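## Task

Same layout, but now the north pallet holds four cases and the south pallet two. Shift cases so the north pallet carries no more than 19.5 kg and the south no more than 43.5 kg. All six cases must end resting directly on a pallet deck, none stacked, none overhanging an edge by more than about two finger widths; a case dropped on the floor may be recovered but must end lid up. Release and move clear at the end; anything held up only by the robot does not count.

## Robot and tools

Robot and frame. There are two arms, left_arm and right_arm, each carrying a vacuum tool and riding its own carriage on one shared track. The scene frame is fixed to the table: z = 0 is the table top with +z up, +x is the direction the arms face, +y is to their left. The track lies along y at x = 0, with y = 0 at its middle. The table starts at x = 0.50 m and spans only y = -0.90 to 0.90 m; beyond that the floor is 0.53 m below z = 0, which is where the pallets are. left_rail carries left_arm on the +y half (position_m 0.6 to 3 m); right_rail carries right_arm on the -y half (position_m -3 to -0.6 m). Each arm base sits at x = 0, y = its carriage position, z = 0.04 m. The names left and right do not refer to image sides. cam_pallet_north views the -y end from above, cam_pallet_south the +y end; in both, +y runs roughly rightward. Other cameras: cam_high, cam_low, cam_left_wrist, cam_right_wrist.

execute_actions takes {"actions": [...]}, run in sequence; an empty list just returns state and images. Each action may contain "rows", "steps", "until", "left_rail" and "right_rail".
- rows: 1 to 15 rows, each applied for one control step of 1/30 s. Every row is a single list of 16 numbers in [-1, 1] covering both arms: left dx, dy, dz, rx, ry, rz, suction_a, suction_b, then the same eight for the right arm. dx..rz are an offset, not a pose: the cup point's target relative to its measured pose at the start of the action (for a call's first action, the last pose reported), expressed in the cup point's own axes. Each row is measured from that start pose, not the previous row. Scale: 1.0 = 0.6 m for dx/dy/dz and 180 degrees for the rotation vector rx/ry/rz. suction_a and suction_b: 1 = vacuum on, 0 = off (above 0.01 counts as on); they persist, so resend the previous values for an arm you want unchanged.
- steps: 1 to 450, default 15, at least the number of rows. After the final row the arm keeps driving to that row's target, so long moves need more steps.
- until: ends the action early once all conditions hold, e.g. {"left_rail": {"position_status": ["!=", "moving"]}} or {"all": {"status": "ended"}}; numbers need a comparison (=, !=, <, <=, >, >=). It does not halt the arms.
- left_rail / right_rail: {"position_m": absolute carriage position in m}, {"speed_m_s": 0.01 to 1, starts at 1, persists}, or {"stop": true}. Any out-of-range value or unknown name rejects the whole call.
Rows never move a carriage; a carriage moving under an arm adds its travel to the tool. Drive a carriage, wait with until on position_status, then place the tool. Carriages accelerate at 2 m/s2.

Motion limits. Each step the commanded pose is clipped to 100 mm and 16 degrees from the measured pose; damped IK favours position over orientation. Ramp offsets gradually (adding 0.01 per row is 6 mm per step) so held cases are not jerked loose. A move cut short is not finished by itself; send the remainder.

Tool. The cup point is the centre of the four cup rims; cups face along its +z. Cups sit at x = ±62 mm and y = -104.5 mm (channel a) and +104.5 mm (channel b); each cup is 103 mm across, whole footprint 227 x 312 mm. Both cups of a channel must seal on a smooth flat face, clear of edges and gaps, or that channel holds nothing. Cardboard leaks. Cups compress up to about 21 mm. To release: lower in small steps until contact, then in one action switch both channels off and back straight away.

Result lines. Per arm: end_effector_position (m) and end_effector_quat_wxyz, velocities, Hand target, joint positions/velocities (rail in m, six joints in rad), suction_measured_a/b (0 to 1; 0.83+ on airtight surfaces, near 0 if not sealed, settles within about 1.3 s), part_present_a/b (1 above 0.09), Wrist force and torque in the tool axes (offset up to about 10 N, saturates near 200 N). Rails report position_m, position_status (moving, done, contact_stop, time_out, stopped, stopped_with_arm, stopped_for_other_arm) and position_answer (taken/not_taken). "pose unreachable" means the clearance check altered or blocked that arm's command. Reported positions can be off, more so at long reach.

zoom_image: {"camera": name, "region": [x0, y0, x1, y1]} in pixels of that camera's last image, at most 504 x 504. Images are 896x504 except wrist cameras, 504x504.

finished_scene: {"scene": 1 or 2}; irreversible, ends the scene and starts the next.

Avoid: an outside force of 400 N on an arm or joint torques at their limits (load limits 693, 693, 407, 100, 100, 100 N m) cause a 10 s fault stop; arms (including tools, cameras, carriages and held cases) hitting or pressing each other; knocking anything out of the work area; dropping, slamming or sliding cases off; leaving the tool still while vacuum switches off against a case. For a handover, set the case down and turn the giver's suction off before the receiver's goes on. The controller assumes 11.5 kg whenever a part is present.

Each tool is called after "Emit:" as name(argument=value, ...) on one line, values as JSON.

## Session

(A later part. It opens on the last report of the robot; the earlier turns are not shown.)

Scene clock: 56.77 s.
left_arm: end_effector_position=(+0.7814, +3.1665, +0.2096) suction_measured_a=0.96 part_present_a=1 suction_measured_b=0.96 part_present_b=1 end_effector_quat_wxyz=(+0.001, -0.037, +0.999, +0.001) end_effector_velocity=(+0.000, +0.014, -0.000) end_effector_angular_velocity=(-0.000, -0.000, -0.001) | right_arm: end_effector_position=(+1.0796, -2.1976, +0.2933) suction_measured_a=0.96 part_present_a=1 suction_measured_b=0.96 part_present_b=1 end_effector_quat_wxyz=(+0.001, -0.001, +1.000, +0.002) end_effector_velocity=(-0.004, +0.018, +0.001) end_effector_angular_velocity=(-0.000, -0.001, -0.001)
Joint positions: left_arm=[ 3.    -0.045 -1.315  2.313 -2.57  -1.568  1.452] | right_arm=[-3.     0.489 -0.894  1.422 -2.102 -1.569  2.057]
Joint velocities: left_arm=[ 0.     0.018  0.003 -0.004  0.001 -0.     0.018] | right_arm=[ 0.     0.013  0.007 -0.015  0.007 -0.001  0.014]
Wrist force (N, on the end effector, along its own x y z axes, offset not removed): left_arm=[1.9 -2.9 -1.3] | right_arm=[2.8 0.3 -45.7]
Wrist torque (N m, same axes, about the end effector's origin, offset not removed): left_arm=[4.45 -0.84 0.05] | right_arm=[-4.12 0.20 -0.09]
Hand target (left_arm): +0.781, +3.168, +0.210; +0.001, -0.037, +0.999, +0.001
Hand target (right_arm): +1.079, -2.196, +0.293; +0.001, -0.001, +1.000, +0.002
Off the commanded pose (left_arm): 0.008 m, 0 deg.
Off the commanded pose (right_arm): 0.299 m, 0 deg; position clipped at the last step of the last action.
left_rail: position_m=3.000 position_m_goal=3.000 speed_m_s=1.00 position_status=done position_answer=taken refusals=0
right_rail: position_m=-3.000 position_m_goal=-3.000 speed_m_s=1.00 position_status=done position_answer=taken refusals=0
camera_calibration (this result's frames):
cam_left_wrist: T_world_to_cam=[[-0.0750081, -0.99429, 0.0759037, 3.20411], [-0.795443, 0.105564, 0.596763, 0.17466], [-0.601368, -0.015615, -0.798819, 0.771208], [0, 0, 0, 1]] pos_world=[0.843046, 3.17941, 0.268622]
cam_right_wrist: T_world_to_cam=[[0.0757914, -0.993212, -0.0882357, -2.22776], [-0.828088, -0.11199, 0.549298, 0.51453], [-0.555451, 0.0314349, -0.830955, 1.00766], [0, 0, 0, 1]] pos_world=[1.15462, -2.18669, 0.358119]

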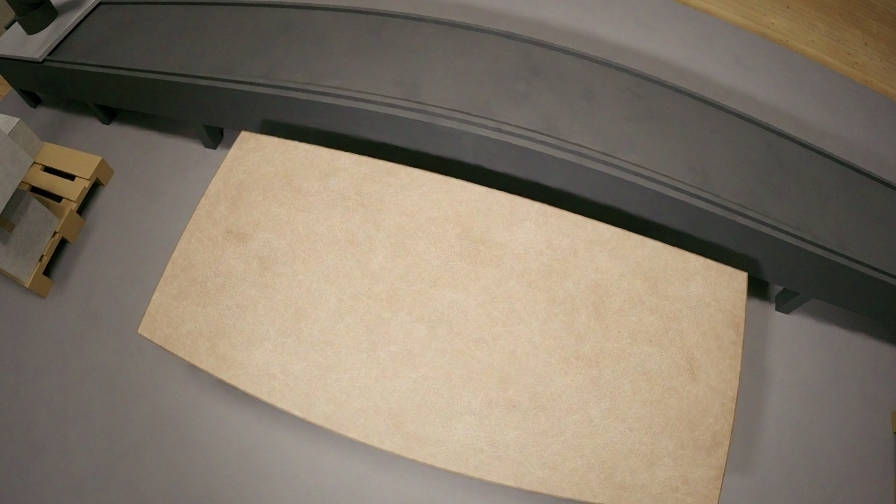

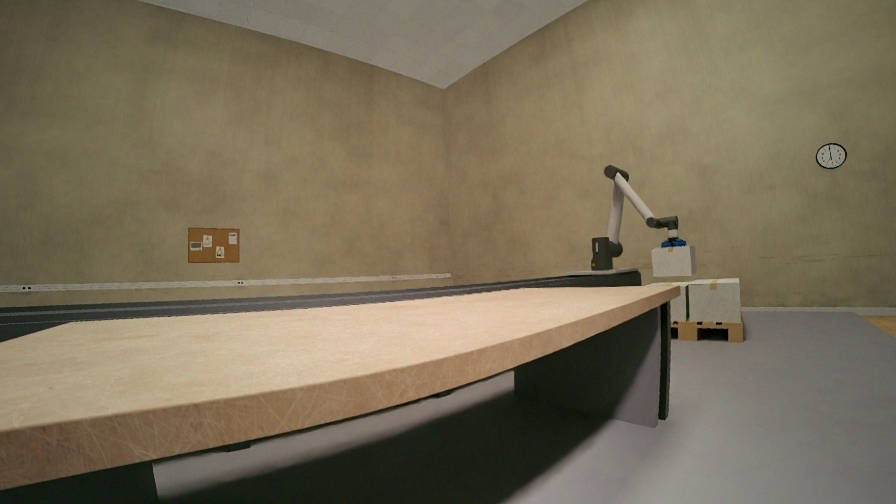

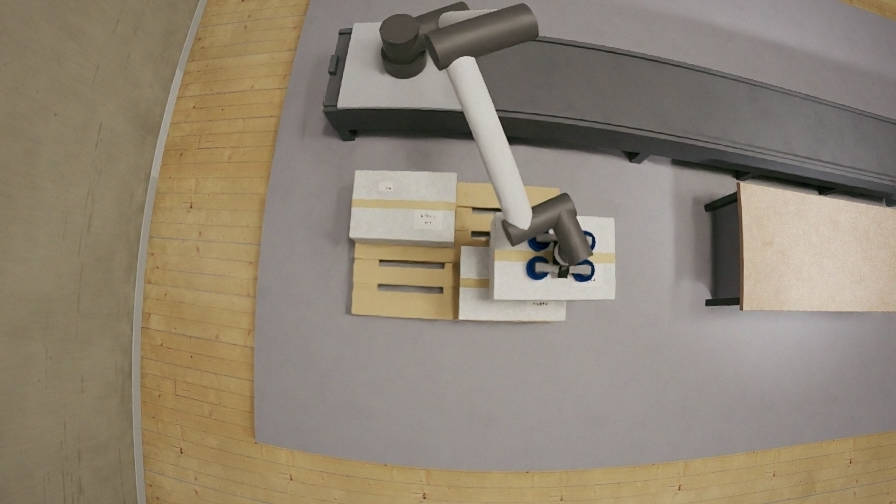

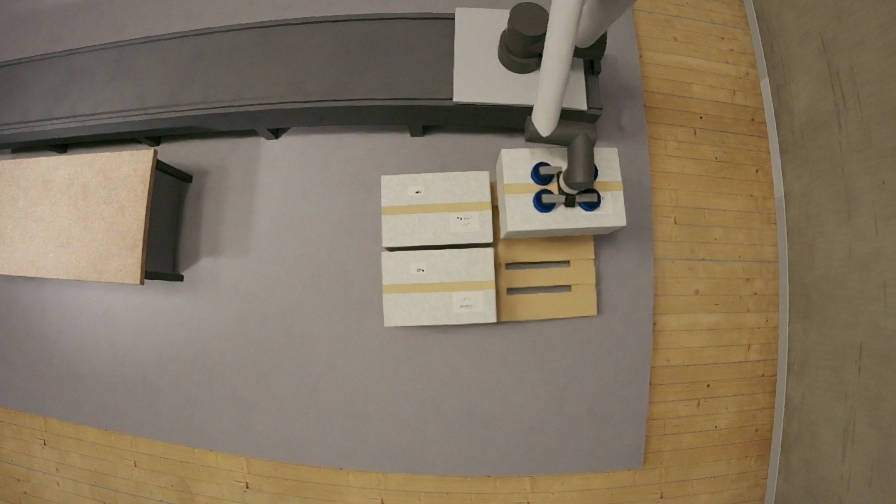

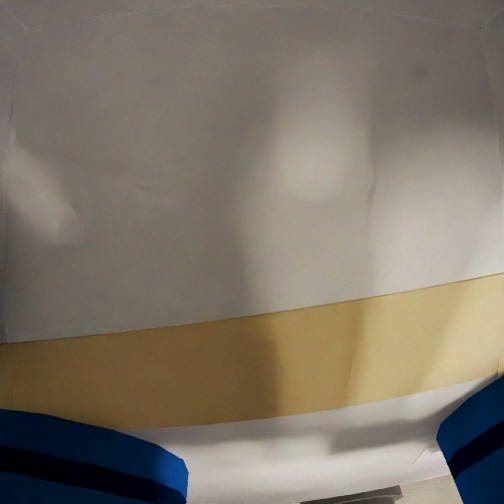

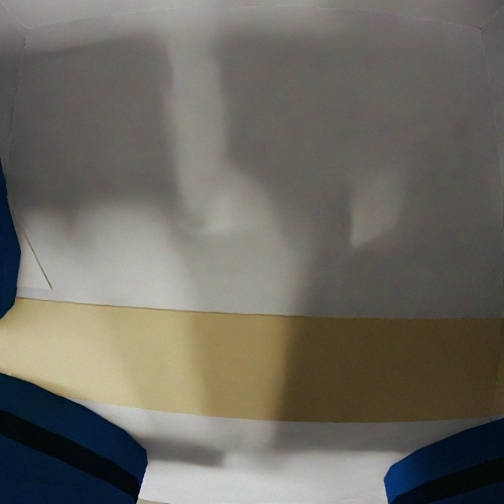

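Emit:
execute_actions(actions=[{"rows":[[-0.003,0,0.012,0,0,0,1,1,0.002,0.017,0,0,0,0,1,1],[-0.006,0,0.035,0,0,0,1,1,0.004,0.04,-0.002,0,0,0,1,1],[-0.0093,0,0.065,0.0006,0.0006,0.001,1,1,0.007,0.07,-0.003,0,0,0,1,1],[-0.0093,0,0.105,0.0006,0.0006,0.001,1,1,0.011,0.11,-0.005,0,0,0,1,1],[-0.0093,0,0.155,0.0006,0.0006,0.001,1,1,0.016,0.16,-0.007,0,0,0,1,1],[-0.0093,0,0.215,0.0006,0.0006,0.001,1,1,0.022,0.22,-0.009,0,0,0,1,1],[-0.0093,0,0.3,0.0006,0.0006,0.001,1,1,0.03,0.3,-0.012,0,0,0,1,1],[-0.0093,0,0.524,0.0006,0.0006,0.001,1,1,0.049,0.496,-0.02,0.0013,0.0006,0.0006,1,1]],"steps":19},{"right_rail":{"position_m":-0.6},"steps":1}])

Scene clock: 59.10 s.
left_arm: end_effector_position=(+0.7736, +3.1668, -0.0313) suction_measured_a=0.96 part_present_a=1 suction_measured_b=0.96 part_present_b=1 end_effector_quat_wxyz=(-0.007, -0.035, +0.999, +0.001) end_effector_velocity=(+0.027, +0.000, -0.449) end_effector_angular_velocity=(-0.001, -0.012, -0.002) | right_arm: end_effector_position=(+1.0420, -1.9433, +0.3038) suction_measured_a=0.96 part_present_a=1 suction_measured_b=0.96 part_present_b=1 end_effector_quat_wxyz=(+0.002, -0.001, +1.000, +0.002) end_effector_velocity=(-0.000, +0.350, +0.024) end_effector_angular_velocity=(+0.007, -0.008, -0.001)
Joint positions: left_arm=[ 3.    -0.045 -0.954  2.371 -2.976 -1.57   1.456] | right_arm=[-3.     0.656 -0.747  1.127 -1.957 -1.57   2.224]
Joint velocities: left_arm=[ 0.     0.002  0.749 -0.051 -0.71  -0.     0.004] | right_arm=[ 0.     0.189  0.286 -0.585  0.289 -0.     0.189]
Wrist force (N, on the end effector, along its own x y z axes, offset not removed): left_arm=[5.2 -3.6 2.1] | right_arm=[17.4 27.2 -41.3]
Wrist torque (N m, same axes, about the end effector's origin, offset not removed): left_arm=[4.89 -0.12 -0.36] | right_arm=[-5.51 0.70 0.20]
Hand target (left_arm): +0.778, +3.167, -0.097; -0.005, -0.035, +0.999, +0.001
Hand target (right_arm): +1.045, -1.901, +0.307; +0.002, -0.001, +1.000, +0.002
Off the commanded pose (left_arm): 0.075 m, 1 deg.
Off the commanded pose (right_arm): 0.044 m, 0 deg.
left_rail: position_m=3.000 position_m_goal=3.000 speed_m_s=1.00 position_status=done position_answer=taken refusals=0
right_rail: position_m=-3.000 position_m_goal=-0.600 speed_m_s=1.00 position_status=moving position_answer=taken refusals=0
camera_calibration (this result's frames):
cam_left_wrist: T_world_to_cam=[[-0.0770078, -0.993911, 0.0788031, 3.2226], [-0.786373, 0.109136, 0.608035, 0.294225], [-0.612933, -0.0151452, -0.78999, 0.581809], [0, 0, 0, 1]] pos_world=[0.836146, 3.17968, 0.0267732]
cam_right_wrist: T_world_to_cam=[[0.0762889, -0.993075, -0.0893397, -1.97128], [-0.829015, -0.112958, 0.5477, 0.505705], [-0.553999, 0.0322805, -0.831891, 0.987931], [0, 0, 0, 1]] pos_world=[1.11694, -1.9324, 0.368764]

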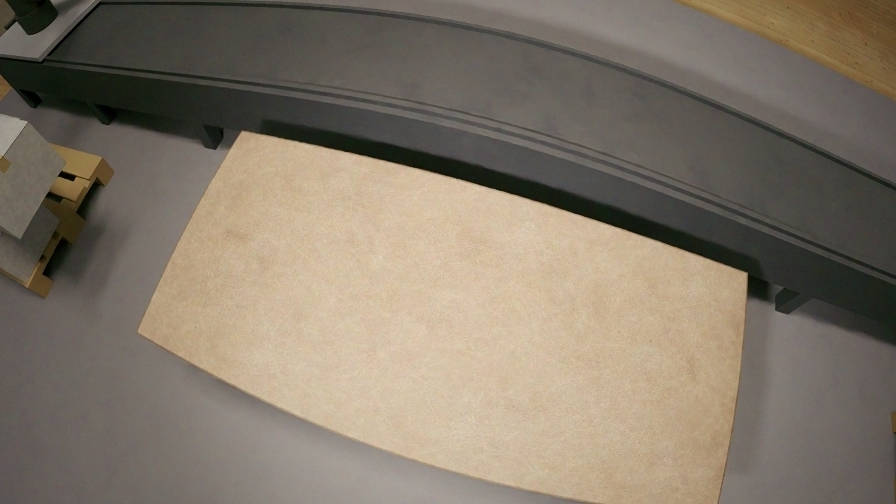

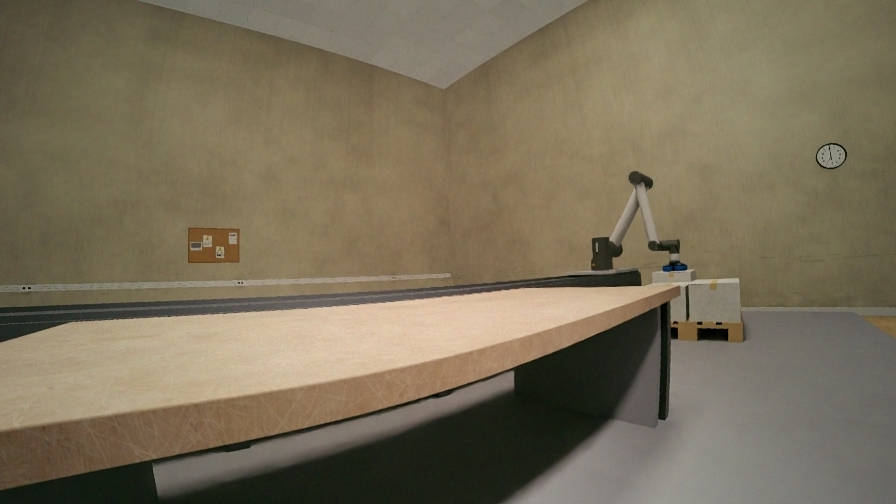

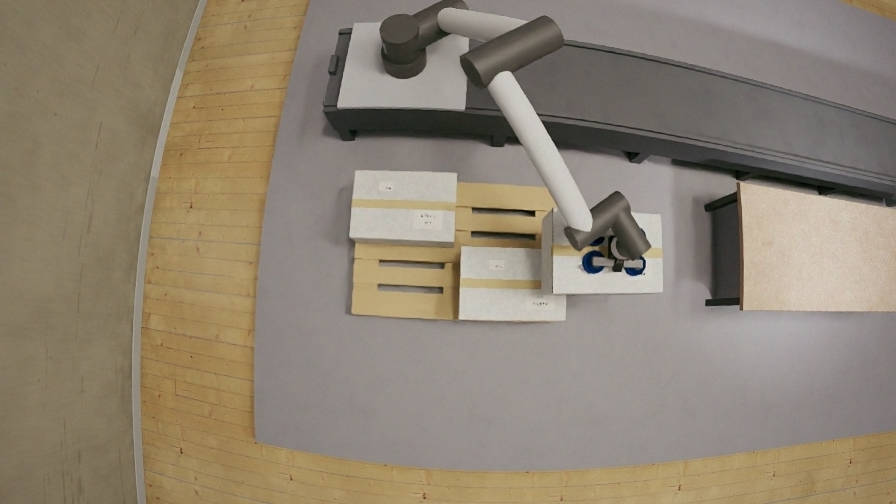

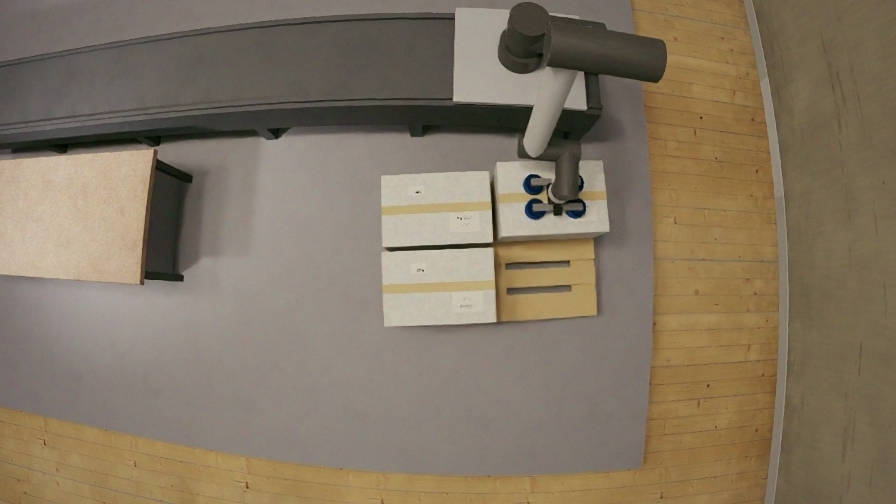

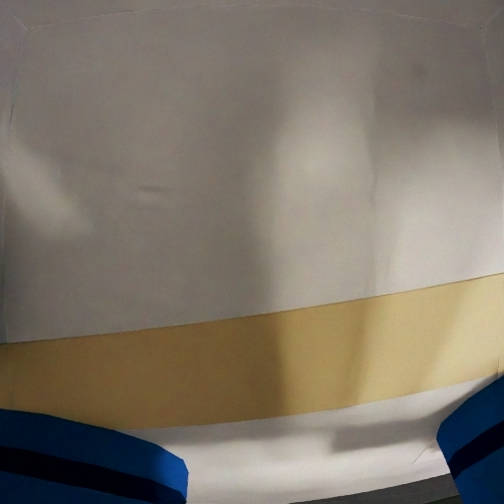

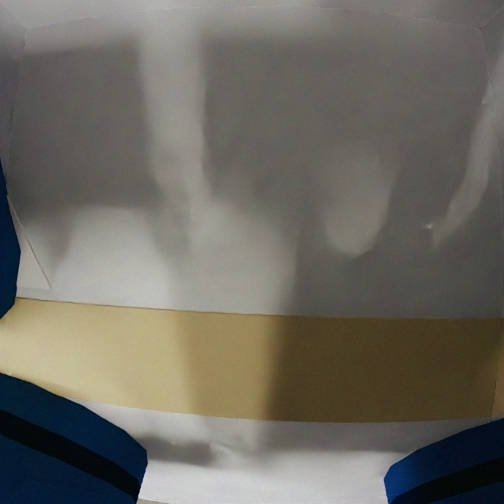

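Emit:
execute_actions(actions=[{"steps":1}])

Scene clock: 60.03 s.
left_arm: end_effector_position=(+0.7778, +3.1674, -0.0967) suction_measured_a=0.96 part_present_a=1 suction_measured_b=0.96 part_present_b=1 end_effector_quat_wxyz=(-0.005, -0.035, +0.999, +0.001) end_effector_velocity=(+0.001, +0.000, -0.001) end_effector_angular_velocity=(+0.000, -0.001, +0.000) | right_arm: end_effector_position=(+1.0449, -1.2305, +0.3067) suction_measured_a=0.96 part_present_a=1 suction_measured_b=0.96 part_present_b=1 end_effector_quat_wxyz=(+0.002, -0.001, +1.000, +0.002) end_effector_velocity=(+0.000, +1.000, -0.000) end_effector_angular_velocity=(-0.000, +0.001, -0.000)
Joint positions: left_arm=[ 3.    -0.044 -0.844  2.359 -3.076 -1.57   1.457] | right_arm=[-2.327  0.676 -0.71   1.051 -1.917 -1.571  2.246]
Joint velocities: left_arm=[ 0.     0.     0.001 -0.001 -0.001  0.     0.   ] | right_arm=[ 1.     0.     0.001 -0.001  0.001  0.     0.   ]
Wrist force (N, on the end effector, along its own x y z axes, offset not removed): left_arm=[-0.7 -1.1 -3.2] | right_arm=[3.5 -0.4 -43.8]
Wrist torque (N m, same axes, about the end effector's origin, offset not removed): left_arm=[4.93 -0.46 0.05] | right_arm=[-3.88 0.04 -0.21]
Hand target (left_arm): +0.787, +3.168, -0.105; -0.000, -0.035, +0.999, +0.000
Hand target (right_arm): +1.050, -1.167, +0.307; +0.000, -0.000, +1.000, -0.000
Off the commanded pose (left_arm): 0.013 m, 1 deg.
Off the commanded pose (right_arm): 0.006 m, 0 deg.
left_rail: position_m=3.000 position_m_goal=3.000 speed_m_s=1.00 position_status=done position_answer=taken refusals=0
right_rail: position_m=-2.327 position_m_goal=-0.600 speed_m_s=1.00 position_status=moving position_answer=taken refusals=0
camera_calibration (this result's frames):
cam_left_wrist: T_world_to_cam=[[-0.0772412, -0.993907, 0.0786285, 3.22879], [-0.788582, 0.109159, 0.605163, 0.338583], [-0.610059, -0.0152616, -0.792209, 0.530639], [0, 0, 0, 1]] pos_world=[0.840117, 3.18025, -0.0383955]
cam_right_wrist: T_world_to_cam=[[0.0748874, -0.993292, -0.08811, -1.26256], [-0.829036, -0.111118, 0.548044, 0.589211], [-0.554158, 0.0320048, -0.831796, 0.968765], [0, 0, 0, 1]] pos_world=[1.11988, -1.21962, 0.371658]

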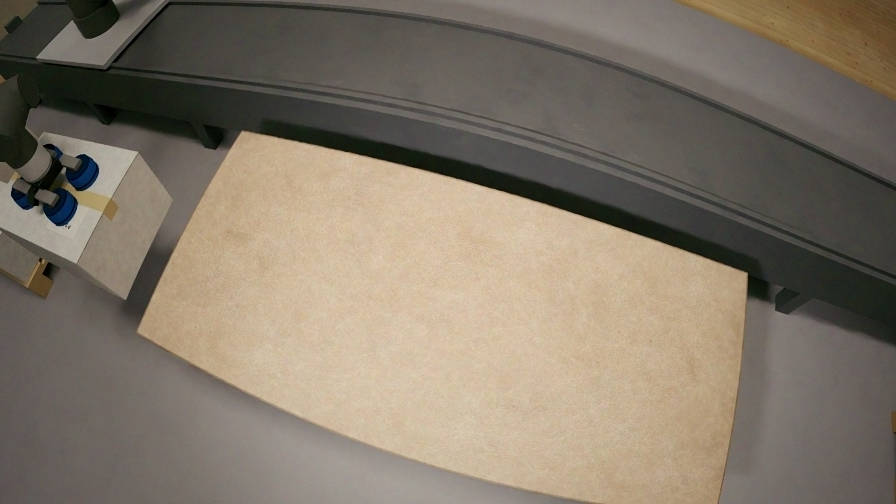

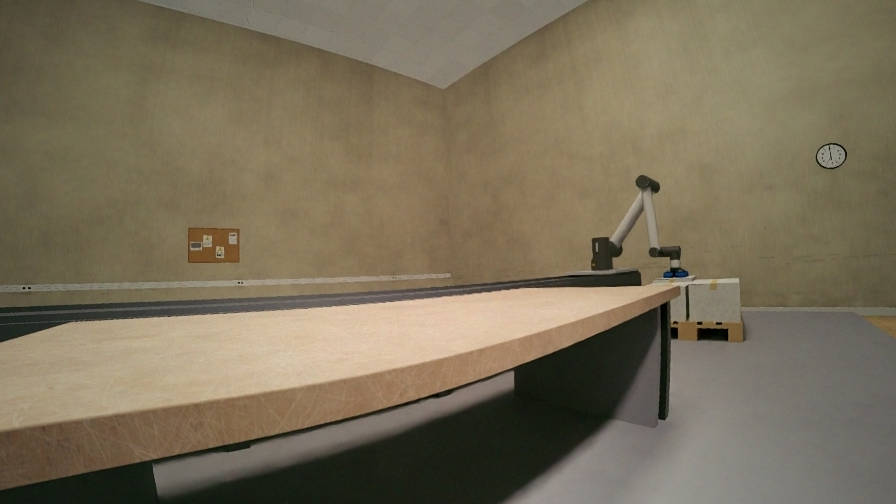

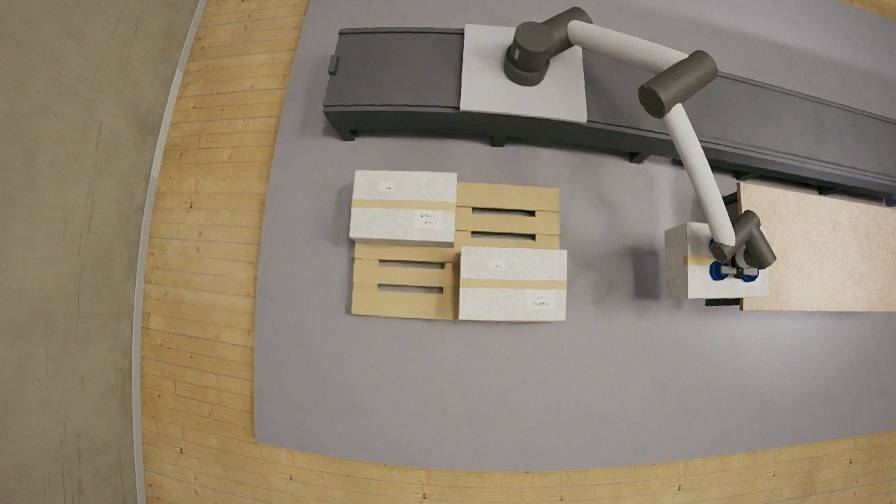

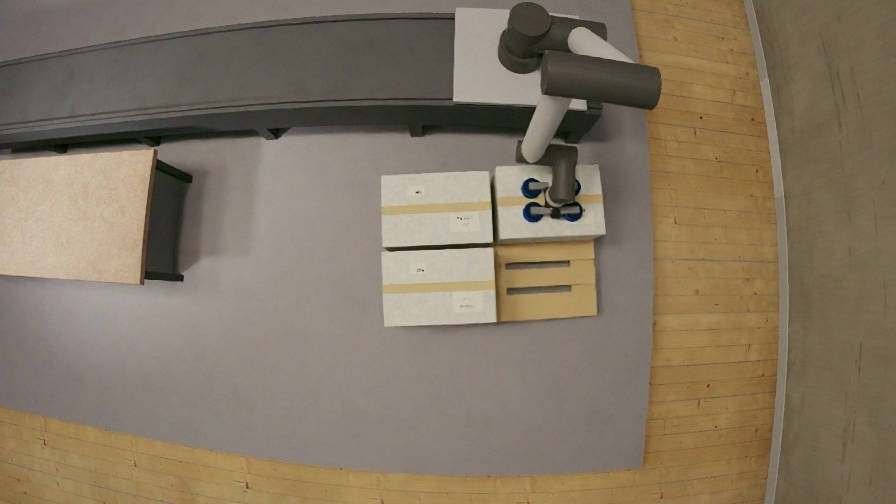

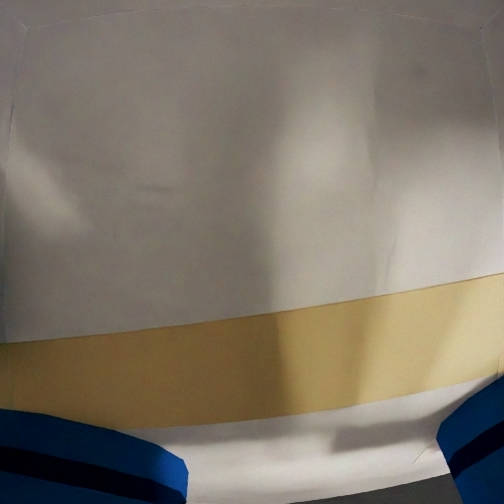

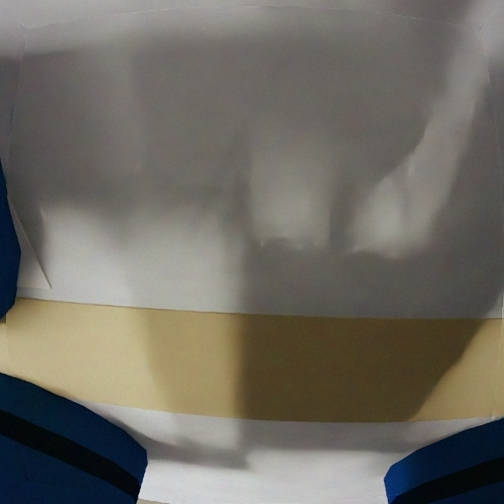

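Emit:
zoom_image(camera="cam_pallet_south", region=[440, 140, 640, 340])

Region (440, 140, 640, 340) of cam_pallet_south's 896x504 image, scaled by 2.520, with more detail than that image has.

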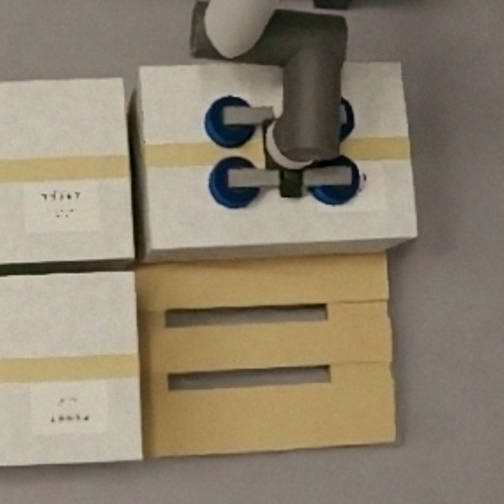

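Emit:
execute_actions(actions=[])

Scene clock: 61.50 s.
left_arm: end_effector_position=(+0.7875, +3.1681, -0.1050) suction_measured_a=0.96 part_present_a=1 suction_measured_b=0.96 part_present_b=1 end_effector_quat_wxyz=(-0.000, -0.035, +0.999, +0.000) end_effector_velocity=(-0.000, +0.000, -0.000) end_effector_angular_velocity=(+0.000, +0.000, +0.000) | right_arm: end_effector_position=(+1.0496, +0.2396, +0.3065) suction_measured_a=0.96 part_present_a=1 suction_measured_b=0.96 part_present_b=1 end_effector_quat_wxyz=(+0.000, -0.000, +1.000, -0.000) end_effector_velocity=(+0.000, +0.999, -0.000) end_effector_angular_velocity=(-0.000, +0.000, -0.000)
Joint positions: left_arm=[ 3.    -0.042 -0.828  2.347 -3.09  -1.57   1.458] | right_arm=[-0.86   0.676 -0.701  1.033 -1.903 -1.571  2.246]
Joint velocities: left_arm=[ 0.  0.  0. -0. -0. -0.  0.] | right_arm=[ 0.999 -0.     0.    -0.     0.    -0.     0.   ]
Wrist force (N, on the end effector, along its own x y z axes, offset not removed): left_arm=[-5.1 2.8 -6.7] | right_arm=[3.5 0.9 -43.6]
Wrist torque (N m, same axes, about the end effector's origin, offset not removed): left_arm=[5.30 0.16 -0.21] | right_arm=[-3.69 0.07 -0.12]
Hand target (left_arm): +0.787, +3.168, -0.105; -0.000, -0.035, +0.999, +0.000
Hand target (right_arm): +1.050, +0.298, +0.307; +0.000, -0.000, +1.000, -0.000
Off the commanded pose (left_arm): 0.000 m, 0 deg.
Off the commanded pose (right_arm): 0.000 m, 0 deg.
left_rail: position_m=3.000 position_m_goal=3.000 speed_m_s=1.00 position_status=done position_answer=taken refusals=0
right_rail: position_m=-0.860 position_m_goal=-0.600 speed_m_s=1.00 position_status=moving position_answer=taken refusals=0
camera_calibration (this result's frames):
cam_left_wrist: T_world_to_cam=[[-0.0779754, -0.993897, 0.0780306, 3.23133], [-0.793995, 0.109243, 0.598028, 0.354439], [-0.602903, -0.0153245, -0.797668, 0.524022], [0, 0, 0, 1]] pos_world=[0.849322, 3.18092, -0.0461118]
cam_right_wrist: T_world_to_cam=[[0.0738215, -0.993643, -0.0849906, 0.197598], [-0.827296, -0.108607, 0.551168, 0.753132], [-0.556895, 0.0296244, -0.830055, 0.927009], [0, 0, 0, 1]] pos_world=[1.12472, 0.250675, 0.37116]

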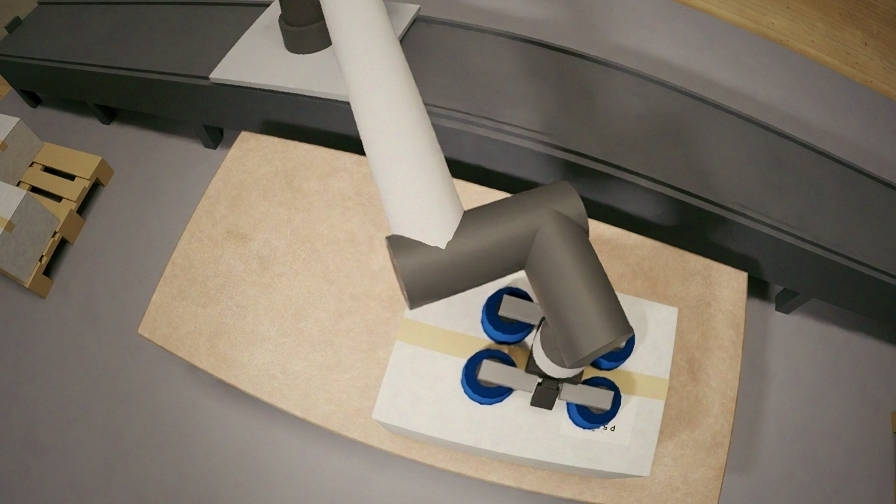

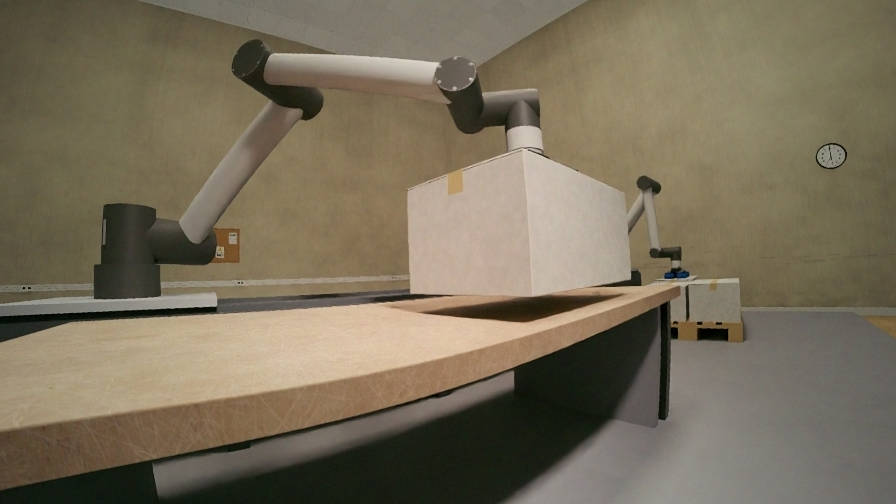

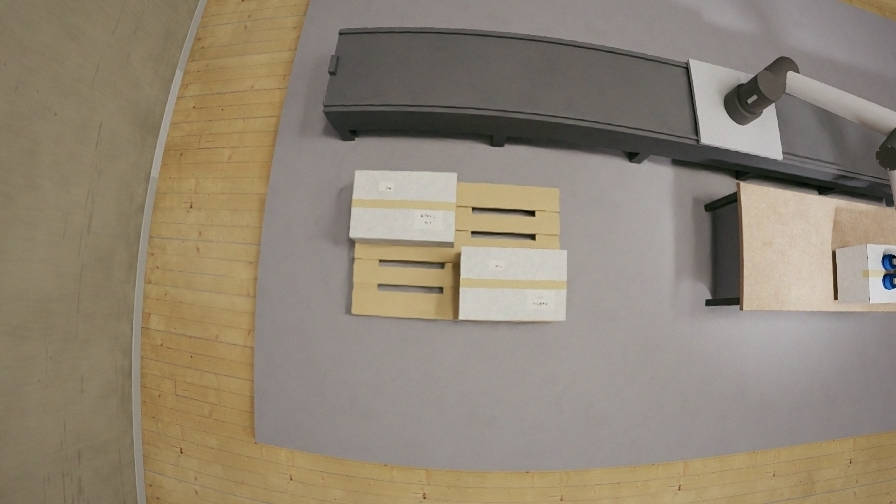

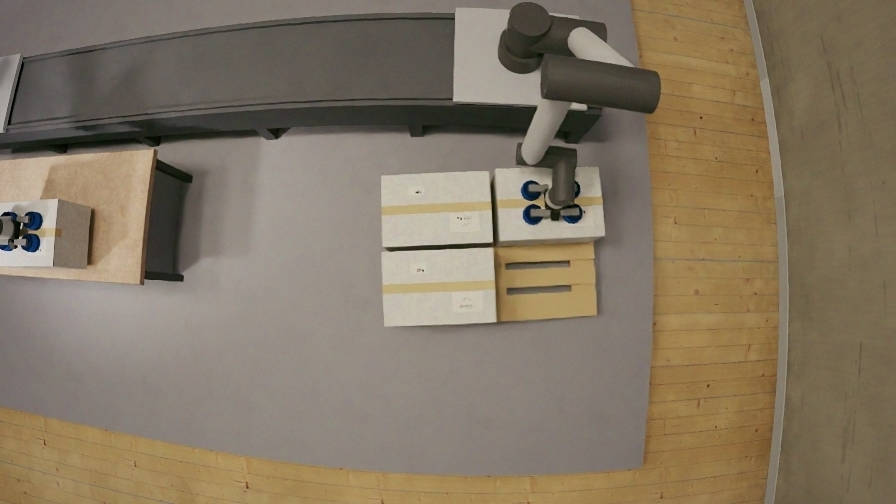

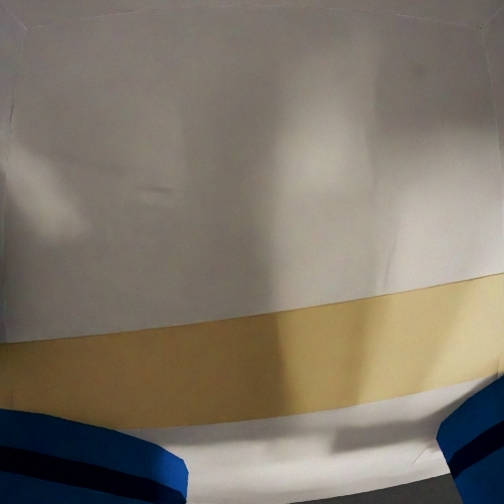

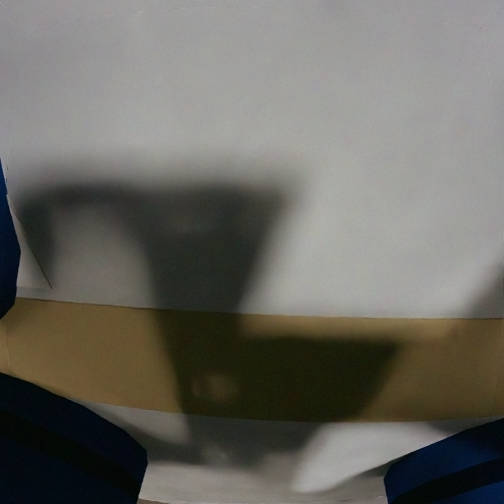

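Emit:
execute_actions(actions=[{"steps":30,"until":{"all":{"status":"ended"}}},{"rows":[[0,0,0.008,0,0,0,1,1,0,0,0.02,0,0,0,1,1],[0,0,0.0167,0,0,0,1,1,0,0,0.044,0,0,0,1,1]],"steps":2}])

Emit:
zoom_image(camera="cam_low", region=[400, 200, 760, 360])

Scene clock: 62.97 s.
left_arm: end_effector_position=(+0.7876, +3.1681, -0.1055) suction_measured_a=0.96 part_present_a=1 suction_measured_b=0.96 part_present_b=1 end_effector_quat_wxyz=(-0.000, -0.035, +0.999, +0.000) end_effector_velocity=(+0.002, +0.000, -0.024) end_effector_angular_velocity=(+0.000, -0.005, +0.000) | right_arm: end_effector_position=(+1.0497, +0.4999, +0.3055) suction_measured_a=0.96 part_present_a=1 suction_measured_b=0.96 part_present_b=1 end_effector_quat_wxyz=(+0.000, -0.000, +1.000, -0.000) end_effector_velocity=(+0.002, +0.001, -0.050) end_effector_angular_velocity=(+0.006, -0.008, +0.000)
Joint positions: left_arm=[ 3.    -0.042 -0.827  2.347 -3.09  -1.57   1.458] | right_arm=[-0.6    0.676 -0.701  1.034 -1.904 -1.571  2.246]
Joint velocities: left_arm=[ 0.     0.     0.04  -0.006 -0.039  0.001  0.   ] | right_arm=[ 0.     0.     0.022  0.032 -0.064  0.    -0.   ]
Wrist force (N, on the end effector, along its own x y z axes, offset not removed): left_arm=[-1.6 -1.7 -6.6] | right_arm=[4.3 -3.0 -54.6]
Wrist torque (N m, same axes, about the end effector's origin, offset not removed): left_arm=[4.59 0.64 -0.33] | right_arm=[-3.19 0.61 -0.04]
Hand target (left_arm): +0.787, +3.168, -0.115; -0.000, -0.035, +0.999, +0.000
Hand target (right_arm): +1.049, +0.499, +0.280; +0.000, -0.000, +1.000, -0.000
Off the commanded pose (left_arm): 0.010 m, 0 deg.
Off the commanded pose (right_arm): 0.026 m, 0 deg.
left_rail: position_m=3.000 position_m_goal=3.000 speed_m_s=1.00 position_status=done position_answer=taken refusals=0
right_rail: position_m=-0.600 position_m_goal=-0.600 speed_m_s=1.00 position_status=done position_answer=taken refusals=0
camera_calibration (this result's frames):
cam_left_wrist: T_world_to_cam=[[-0.0779759, -0.993897, 0.0780254, 3.23138], [-0.794041, 0.109239, 0.597968, 0.354795], [-0.602842, -0.0153283, -0.797713, 0.523654], [0, 0, 0, 1]] pos_world=[0.849373, 3.18093, -0.0465608]
cam_right_wrist: T_world_to_cam=[[0.0737154, -0.993658, -0.0849104, 0.456196], [-0.827303, -0.108474, 0.551184, 0.781973], [-0.556899, 0.0296159, -0.830052, 0.918562], [0, 0, 0, 1]] pos_world=[1.12485, 0.510922, 0.370179]

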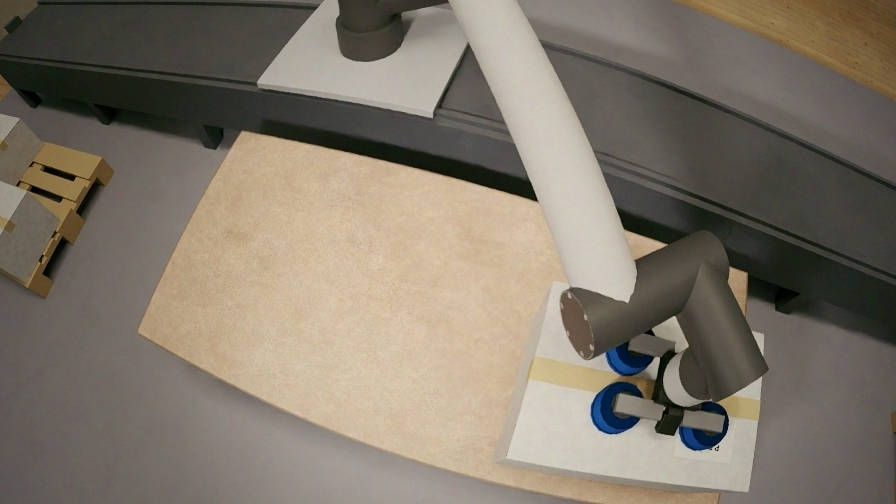

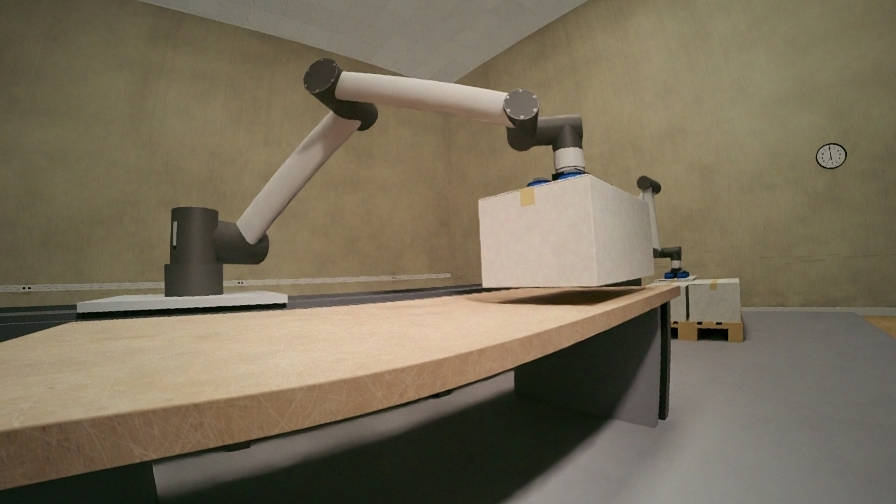

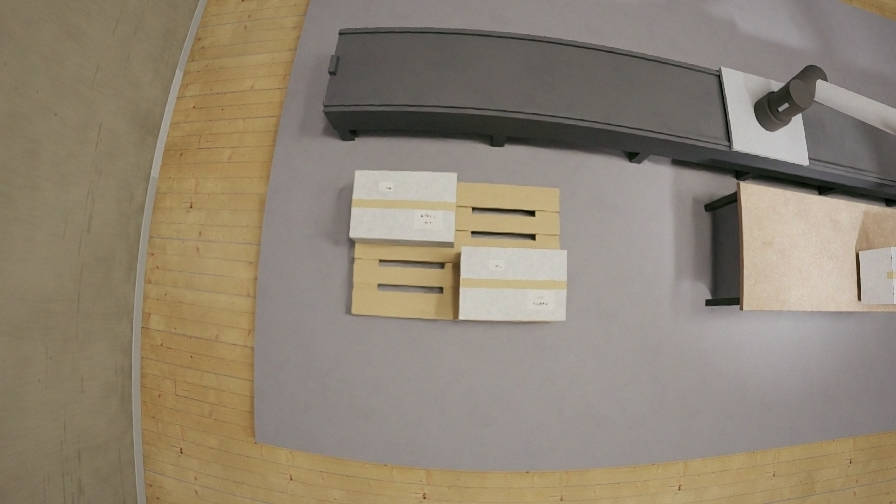

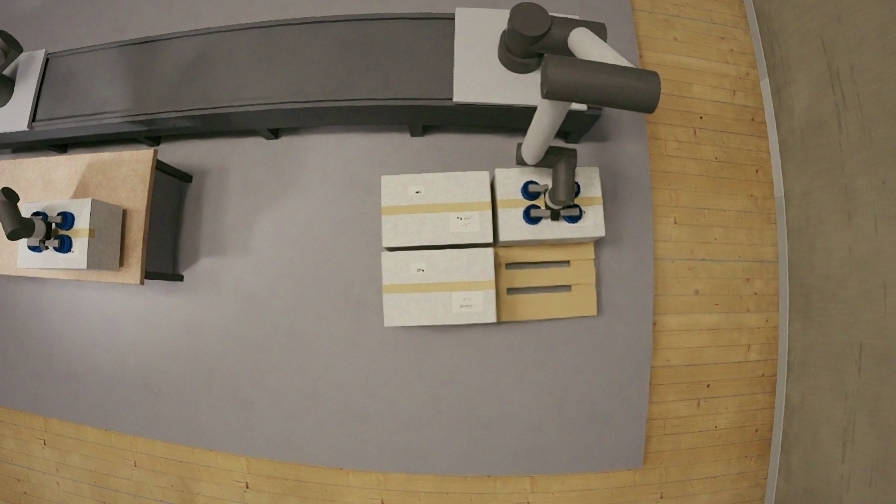

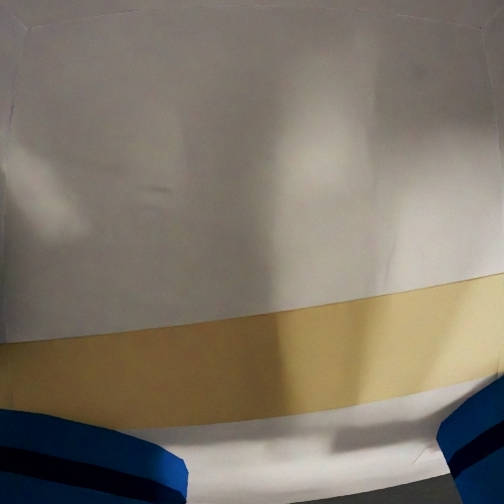

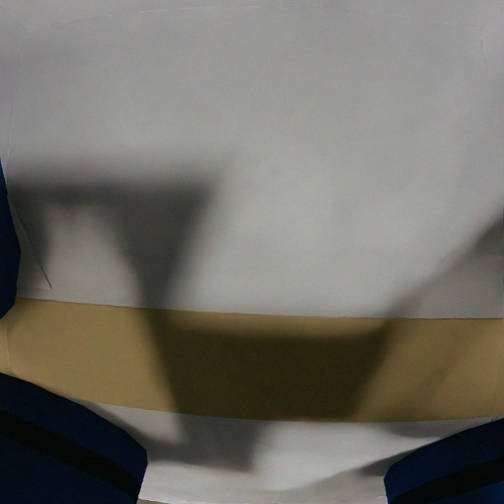

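Region (400, 200, 760, 360) of cam_low's 896x504 image, scaled by 1.400, with more detail than that image has.

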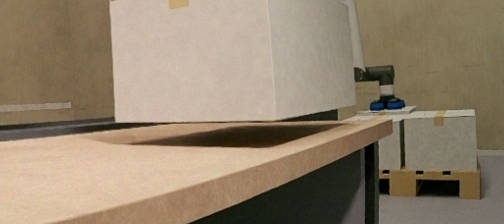

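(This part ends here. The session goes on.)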